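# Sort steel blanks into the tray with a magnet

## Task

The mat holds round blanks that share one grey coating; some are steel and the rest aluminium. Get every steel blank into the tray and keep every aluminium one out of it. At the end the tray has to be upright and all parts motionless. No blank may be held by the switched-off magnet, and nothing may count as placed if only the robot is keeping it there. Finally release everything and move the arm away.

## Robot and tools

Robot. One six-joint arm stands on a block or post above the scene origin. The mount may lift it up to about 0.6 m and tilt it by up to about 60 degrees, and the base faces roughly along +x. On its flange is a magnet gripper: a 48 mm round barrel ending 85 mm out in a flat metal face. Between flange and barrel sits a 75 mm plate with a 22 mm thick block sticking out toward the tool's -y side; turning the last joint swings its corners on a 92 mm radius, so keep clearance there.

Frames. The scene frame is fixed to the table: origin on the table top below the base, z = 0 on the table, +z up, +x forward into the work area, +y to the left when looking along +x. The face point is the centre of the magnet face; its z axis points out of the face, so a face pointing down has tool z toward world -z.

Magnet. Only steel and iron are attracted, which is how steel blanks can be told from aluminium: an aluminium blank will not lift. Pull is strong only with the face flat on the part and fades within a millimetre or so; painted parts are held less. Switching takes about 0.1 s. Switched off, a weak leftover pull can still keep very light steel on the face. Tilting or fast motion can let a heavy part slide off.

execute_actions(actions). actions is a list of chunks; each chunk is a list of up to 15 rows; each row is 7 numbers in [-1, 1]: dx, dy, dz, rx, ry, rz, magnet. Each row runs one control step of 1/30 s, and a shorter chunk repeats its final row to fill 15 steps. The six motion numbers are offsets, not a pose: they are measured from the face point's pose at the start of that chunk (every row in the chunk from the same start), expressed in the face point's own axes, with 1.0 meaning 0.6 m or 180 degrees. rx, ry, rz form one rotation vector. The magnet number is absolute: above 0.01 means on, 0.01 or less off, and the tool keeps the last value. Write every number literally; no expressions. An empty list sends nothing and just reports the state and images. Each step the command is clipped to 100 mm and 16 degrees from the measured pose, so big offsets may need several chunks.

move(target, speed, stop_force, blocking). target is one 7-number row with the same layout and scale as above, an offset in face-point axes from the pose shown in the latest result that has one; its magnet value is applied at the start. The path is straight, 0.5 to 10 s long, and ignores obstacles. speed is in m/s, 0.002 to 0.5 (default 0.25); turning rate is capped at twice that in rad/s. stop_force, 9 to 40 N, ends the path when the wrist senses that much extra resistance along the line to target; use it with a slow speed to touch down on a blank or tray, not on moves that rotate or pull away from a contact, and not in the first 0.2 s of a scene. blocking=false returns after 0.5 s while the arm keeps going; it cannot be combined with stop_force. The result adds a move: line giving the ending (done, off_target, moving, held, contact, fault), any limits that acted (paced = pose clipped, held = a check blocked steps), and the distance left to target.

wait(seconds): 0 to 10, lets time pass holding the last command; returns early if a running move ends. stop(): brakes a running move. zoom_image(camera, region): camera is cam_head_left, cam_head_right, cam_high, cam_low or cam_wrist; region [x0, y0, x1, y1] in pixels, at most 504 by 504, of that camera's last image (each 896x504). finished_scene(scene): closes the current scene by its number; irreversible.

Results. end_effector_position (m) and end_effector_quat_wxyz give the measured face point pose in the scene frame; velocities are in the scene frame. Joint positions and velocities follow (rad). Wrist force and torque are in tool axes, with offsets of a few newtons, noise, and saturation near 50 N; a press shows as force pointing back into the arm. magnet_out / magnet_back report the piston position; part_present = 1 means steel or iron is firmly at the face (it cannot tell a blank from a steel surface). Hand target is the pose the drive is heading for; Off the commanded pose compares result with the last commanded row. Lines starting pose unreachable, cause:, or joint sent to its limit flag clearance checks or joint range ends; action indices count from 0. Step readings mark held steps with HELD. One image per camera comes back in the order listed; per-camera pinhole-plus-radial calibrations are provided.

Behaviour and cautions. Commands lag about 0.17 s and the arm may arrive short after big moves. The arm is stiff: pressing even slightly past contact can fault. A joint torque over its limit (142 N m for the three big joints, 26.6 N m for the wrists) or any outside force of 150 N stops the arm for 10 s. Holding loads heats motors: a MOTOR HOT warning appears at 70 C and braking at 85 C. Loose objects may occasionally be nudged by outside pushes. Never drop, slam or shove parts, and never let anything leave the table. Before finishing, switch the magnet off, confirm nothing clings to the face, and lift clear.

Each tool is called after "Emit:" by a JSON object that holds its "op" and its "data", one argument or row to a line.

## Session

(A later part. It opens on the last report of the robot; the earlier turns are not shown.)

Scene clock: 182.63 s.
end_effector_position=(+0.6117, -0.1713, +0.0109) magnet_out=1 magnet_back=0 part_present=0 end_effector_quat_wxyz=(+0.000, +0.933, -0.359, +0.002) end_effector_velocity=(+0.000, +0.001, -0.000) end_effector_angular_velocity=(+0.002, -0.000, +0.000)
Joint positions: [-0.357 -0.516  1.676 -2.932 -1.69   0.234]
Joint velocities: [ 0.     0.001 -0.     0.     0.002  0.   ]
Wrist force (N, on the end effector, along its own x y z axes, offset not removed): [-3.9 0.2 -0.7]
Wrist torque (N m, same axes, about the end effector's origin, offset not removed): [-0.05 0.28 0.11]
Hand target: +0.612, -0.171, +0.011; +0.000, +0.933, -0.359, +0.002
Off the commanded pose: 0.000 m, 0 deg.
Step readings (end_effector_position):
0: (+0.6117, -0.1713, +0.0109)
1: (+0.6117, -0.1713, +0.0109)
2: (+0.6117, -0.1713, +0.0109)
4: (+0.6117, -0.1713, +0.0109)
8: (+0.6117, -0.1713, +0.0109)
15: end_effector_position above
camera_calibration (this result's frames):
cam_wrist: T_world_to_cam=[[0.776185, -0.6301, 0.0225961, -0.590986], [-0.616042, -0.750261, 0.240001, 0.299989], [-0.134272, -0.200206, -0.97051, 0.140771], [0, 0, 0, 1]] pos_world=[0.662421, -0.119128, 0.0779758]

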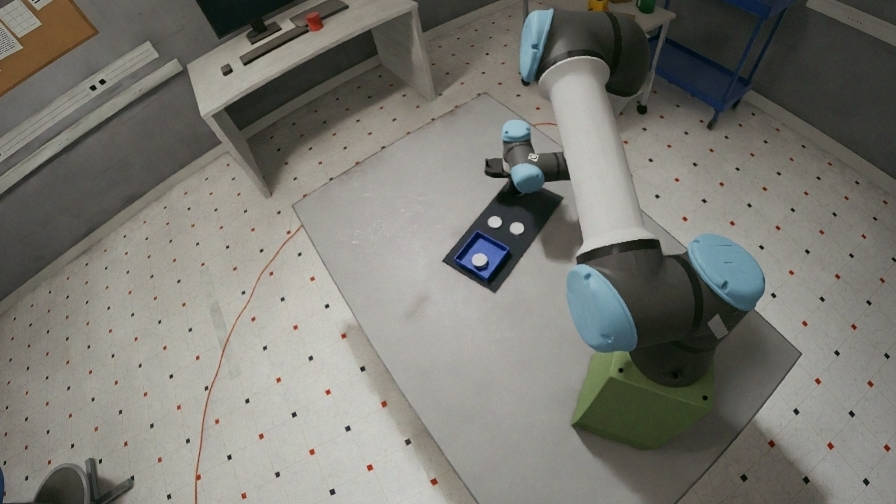

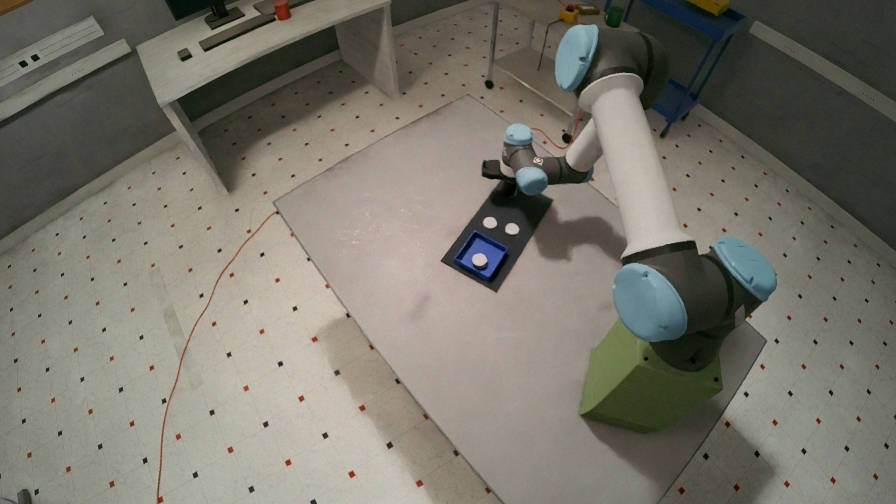

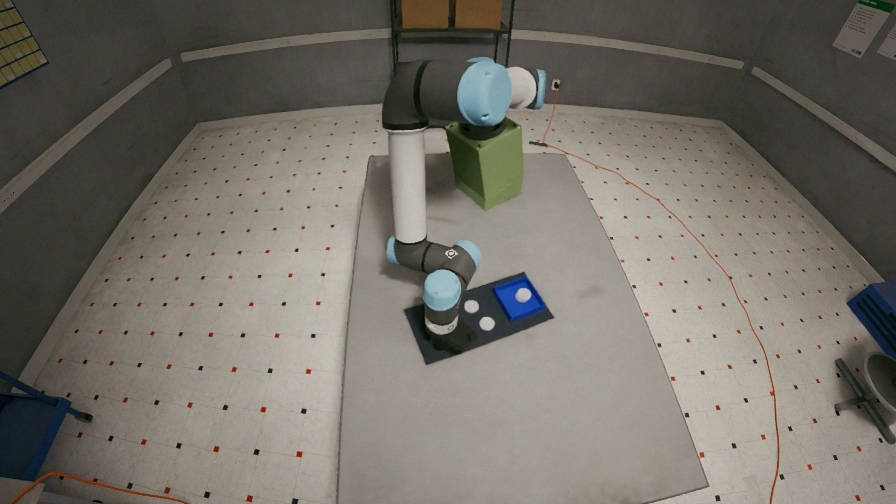

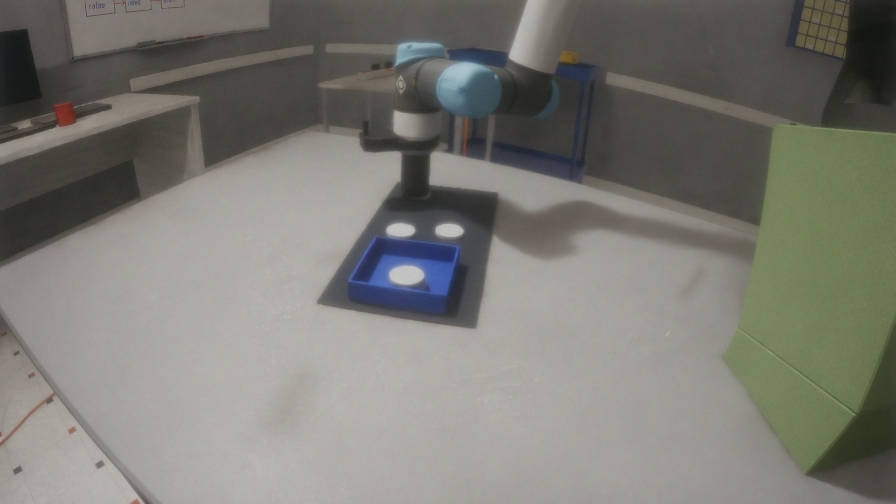

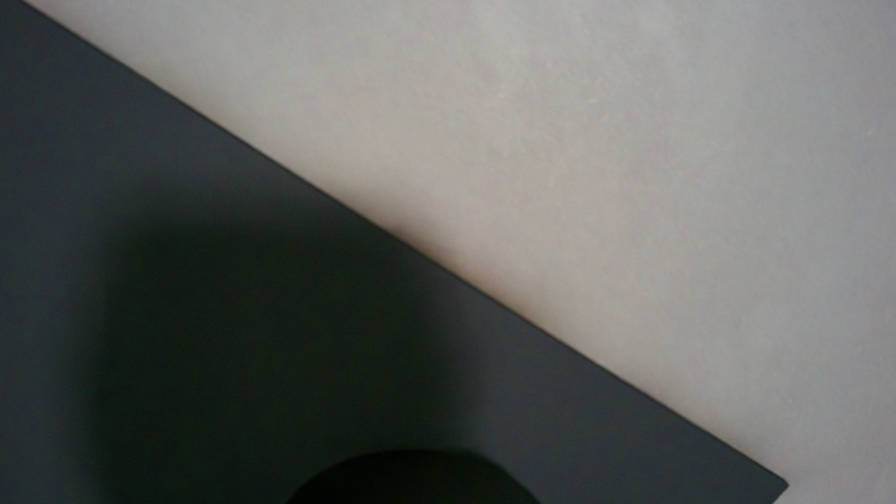

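Emit:
{"op": "execute_actions", "data": {
  "actions": [
    [[0,0,0.0012,0,0,0,1]],
    [[0,0,0.0008,0,0,0,1]]
  ]
}}

Scene clock: 187.03 s.
end_effector_position=(+0.6117, -0.1713, +0.0097) magnet_out=1 magnet_back=0 part_present=0 end_effector_quat_wxyz=(+0.000, +0.933, -0.359, +0.002) end_effector_velocity=(+0.000, +0.000, -0.000) end_effector_angular_velocity=(+0.001, -0.000, +0.000)
Joint positions: [-0.357 -0.513  1.674 -2.933 -1.69   0.234]
Joint velocities: [ 0.     0.    -0.     0.     0.001  0.   ]
Wrist force (N, on the end effector, along its own x y z axes, offset not removed): [-4.6 -0.4 -1.5]
Wrist torque (N m, same axes, about the end effector's origin, offset not removed): [-0.06 0.46 0.11]
Hand target: +0.612, -0.171, +0.010; +0.000, +0.933, -0.359, +0.002
Off the commanded pose: 0.000 m, 0 deg.
Step readings (end_effector_position; steps 1 to 15: 1st action; 16 to 30: 2nd action):
0: (+0.6117, -0.1713, +0.0109)
1: (+0.6117, -0.1713, +0.0109)
2: (+0.6117, -0.1713, +0.0109)
4: (+0.6115, -0.1712, +0.0106)
8: (+0.6117, -0.1712, +0.0103)
15: (+0.6117, -0.1713, +0.0102)
16: (+0.6117, -0.1713, +0.0102)
17: (+0.6117, -0.1713, +0.0101)
19: (+0.6117, -0.1713, +0.0099)
23: (+0.6117, -0.1713, +0.0097)
30: end_effector_position above
camera_calibration (this result's frames):
cam_wrist: T_world_to_cam=[[0.776192, -0.63009, 0.0226148, -0.590964], [-0.616038, -0.750267, 0.239992, 0.300286], [-0.13425, -0.200212, -0.970511, 0.139628], [0, 0, 0, 1]] pos_world=[0.662434, -0.119111, 0.0768084]

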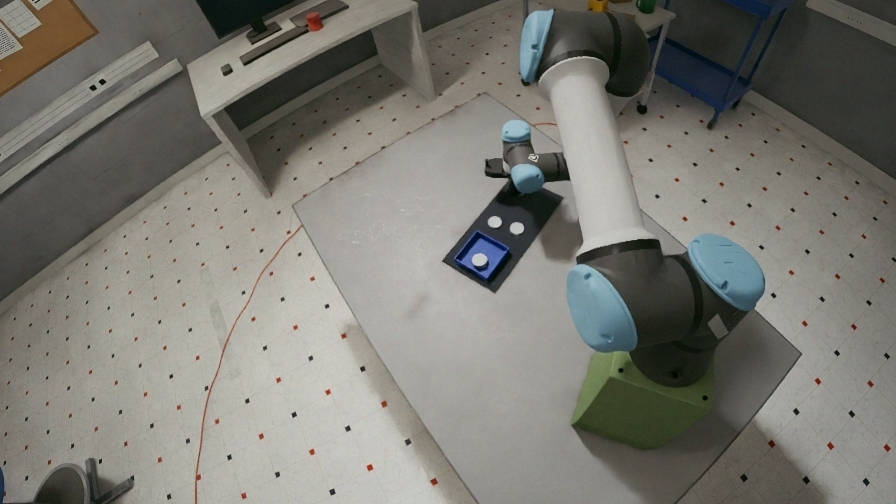

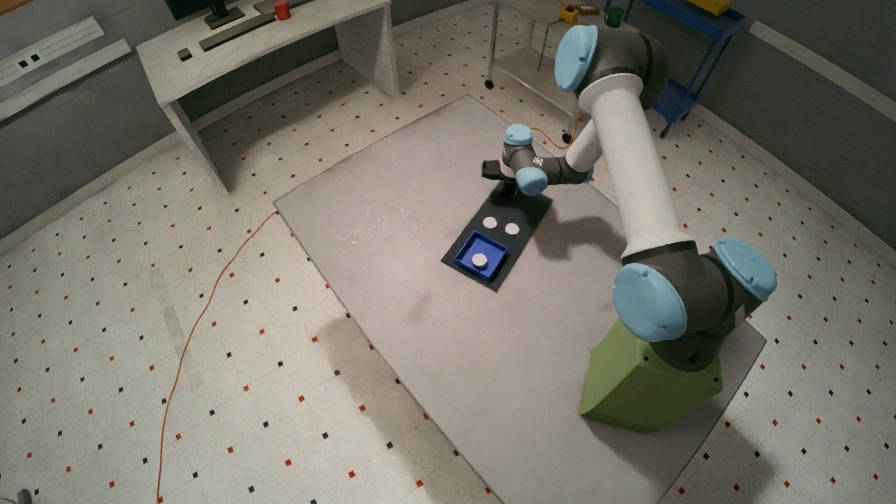

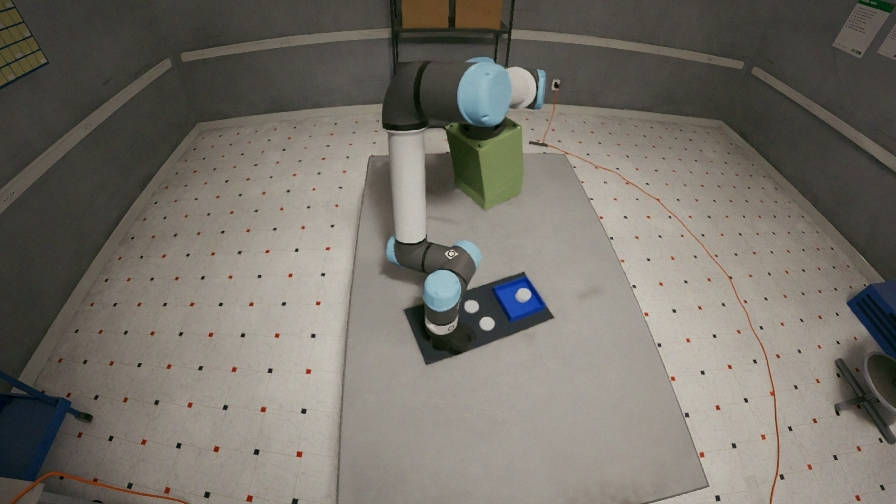

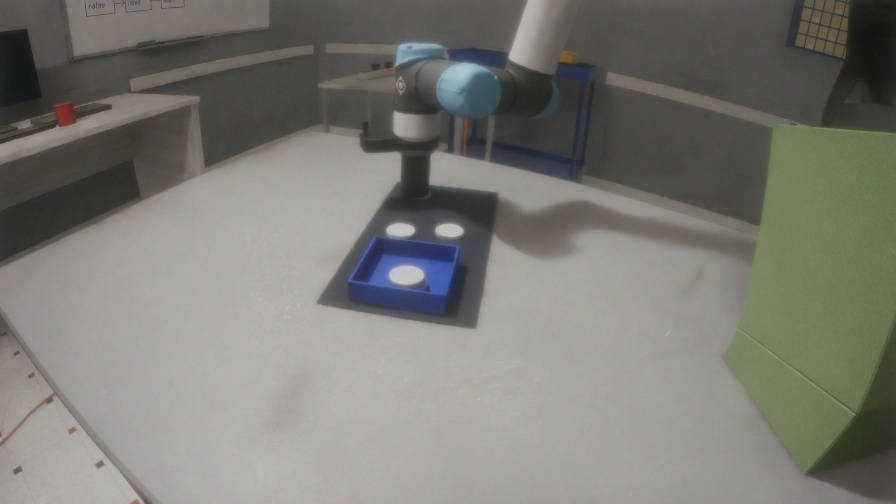

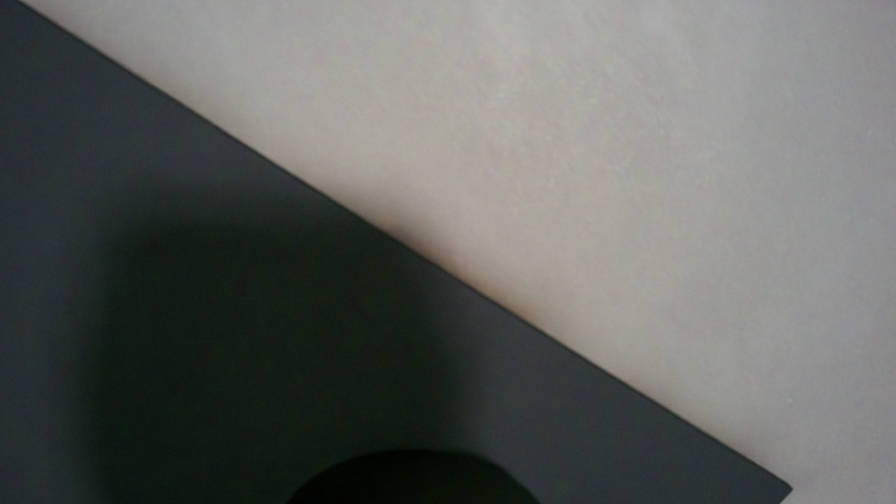

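Within about 1 mm and still no pull on it, so C is aluminium. Retreating.

Emit:
{"op": "move", "data": {
  "target": [0,0,-0.3,0,0,0,0],
  "speed": 0.35
}}

Emit:
{"op": "finished_scene", "data": {
  "scene": 1
}}

Scene clock: 191.00 s.
end_effector_position=(+0.6115, -0.1709, +0.1895) magnet_out=0 magnet_back=1 part_present=0 end_effector_quat_wxyz=(+0.000, +0.933, -0.359, +0.002) end_effector_velocity=(-0.000, -0.000, +0.002) end_effector_angular_velocity=(+0.000, +0.000, -0.001)
Joint positions: [-0.321 -0.915  1.837 -2.69  -1.697  0.27 ]
Joint velocities: [-0.    -0.004  0.001  0.003  0.     0.   ]
Wrist force (N, on the end effector, along its own x y z axes, offset not removed): [-4.5 0.9 1.2]
Wrist torque (N m, same axes, about the end effector's origin, offset not removed): [0.04 0.41 0.09]
Hand target: +0.611, -0.171, +0.190; +0.000, +0.933, -0.359, +0.002
Off the commanded pose: 0.000 m, 0 deg.
move: done
camera_calibration (this result's frames):
cam_wrist: T_world_to_cam=[[0.776183, -0.630104, 0.0225501, -0.594628], [-0.616048, -0.750283, 0.239918, 0.257277], [-0.134254, -0.200112, -0.970531, 0.314219], [0, 0, 0, 1]] pos_world=[0.662221, -0.118768, 0.256643]

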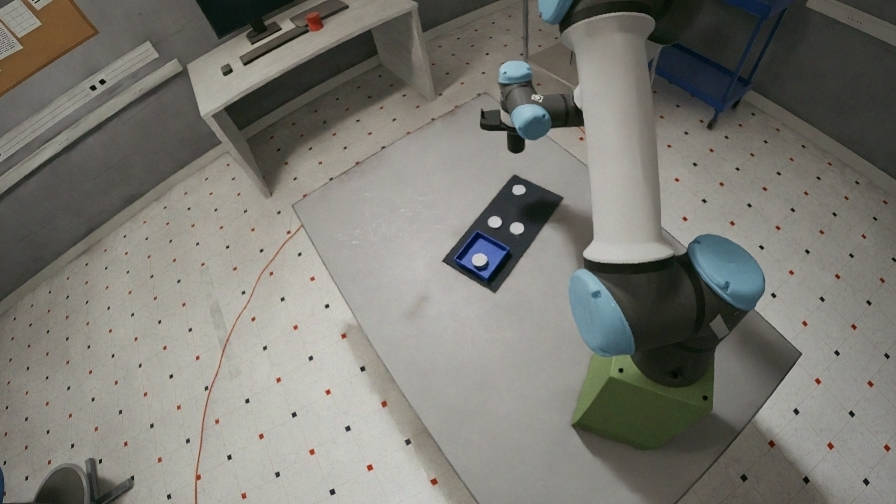

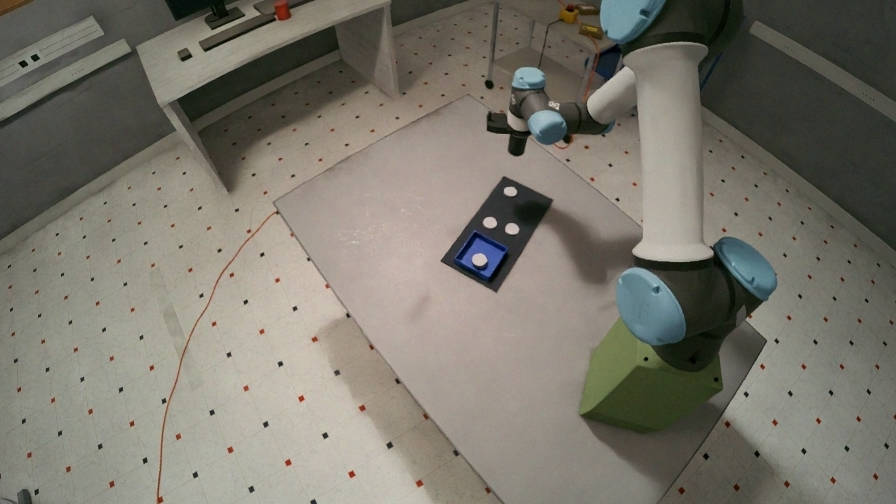

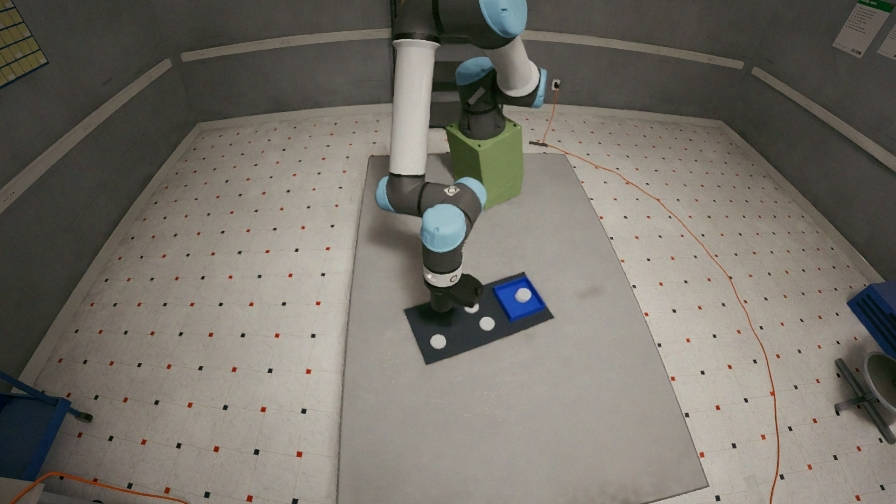

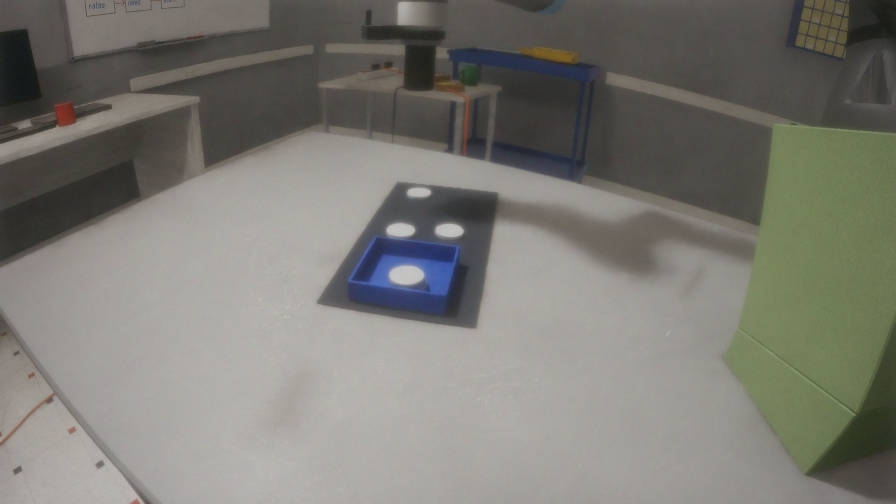

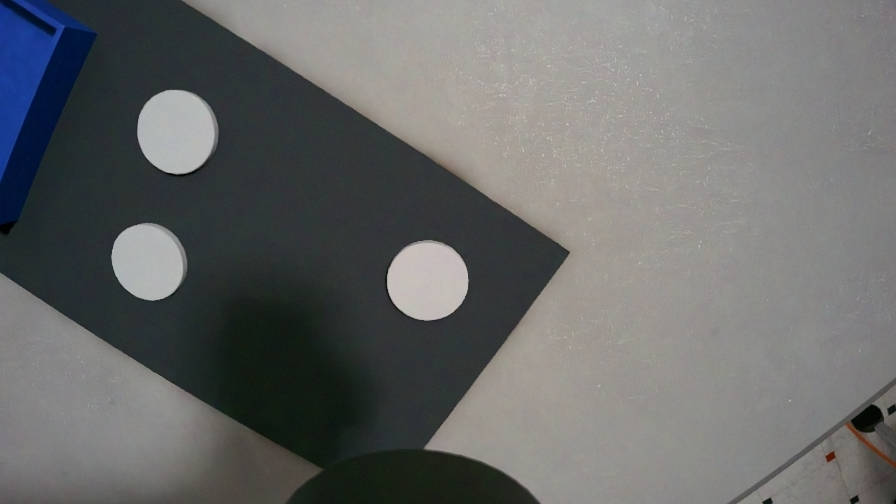

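The scene is finished: the task was done.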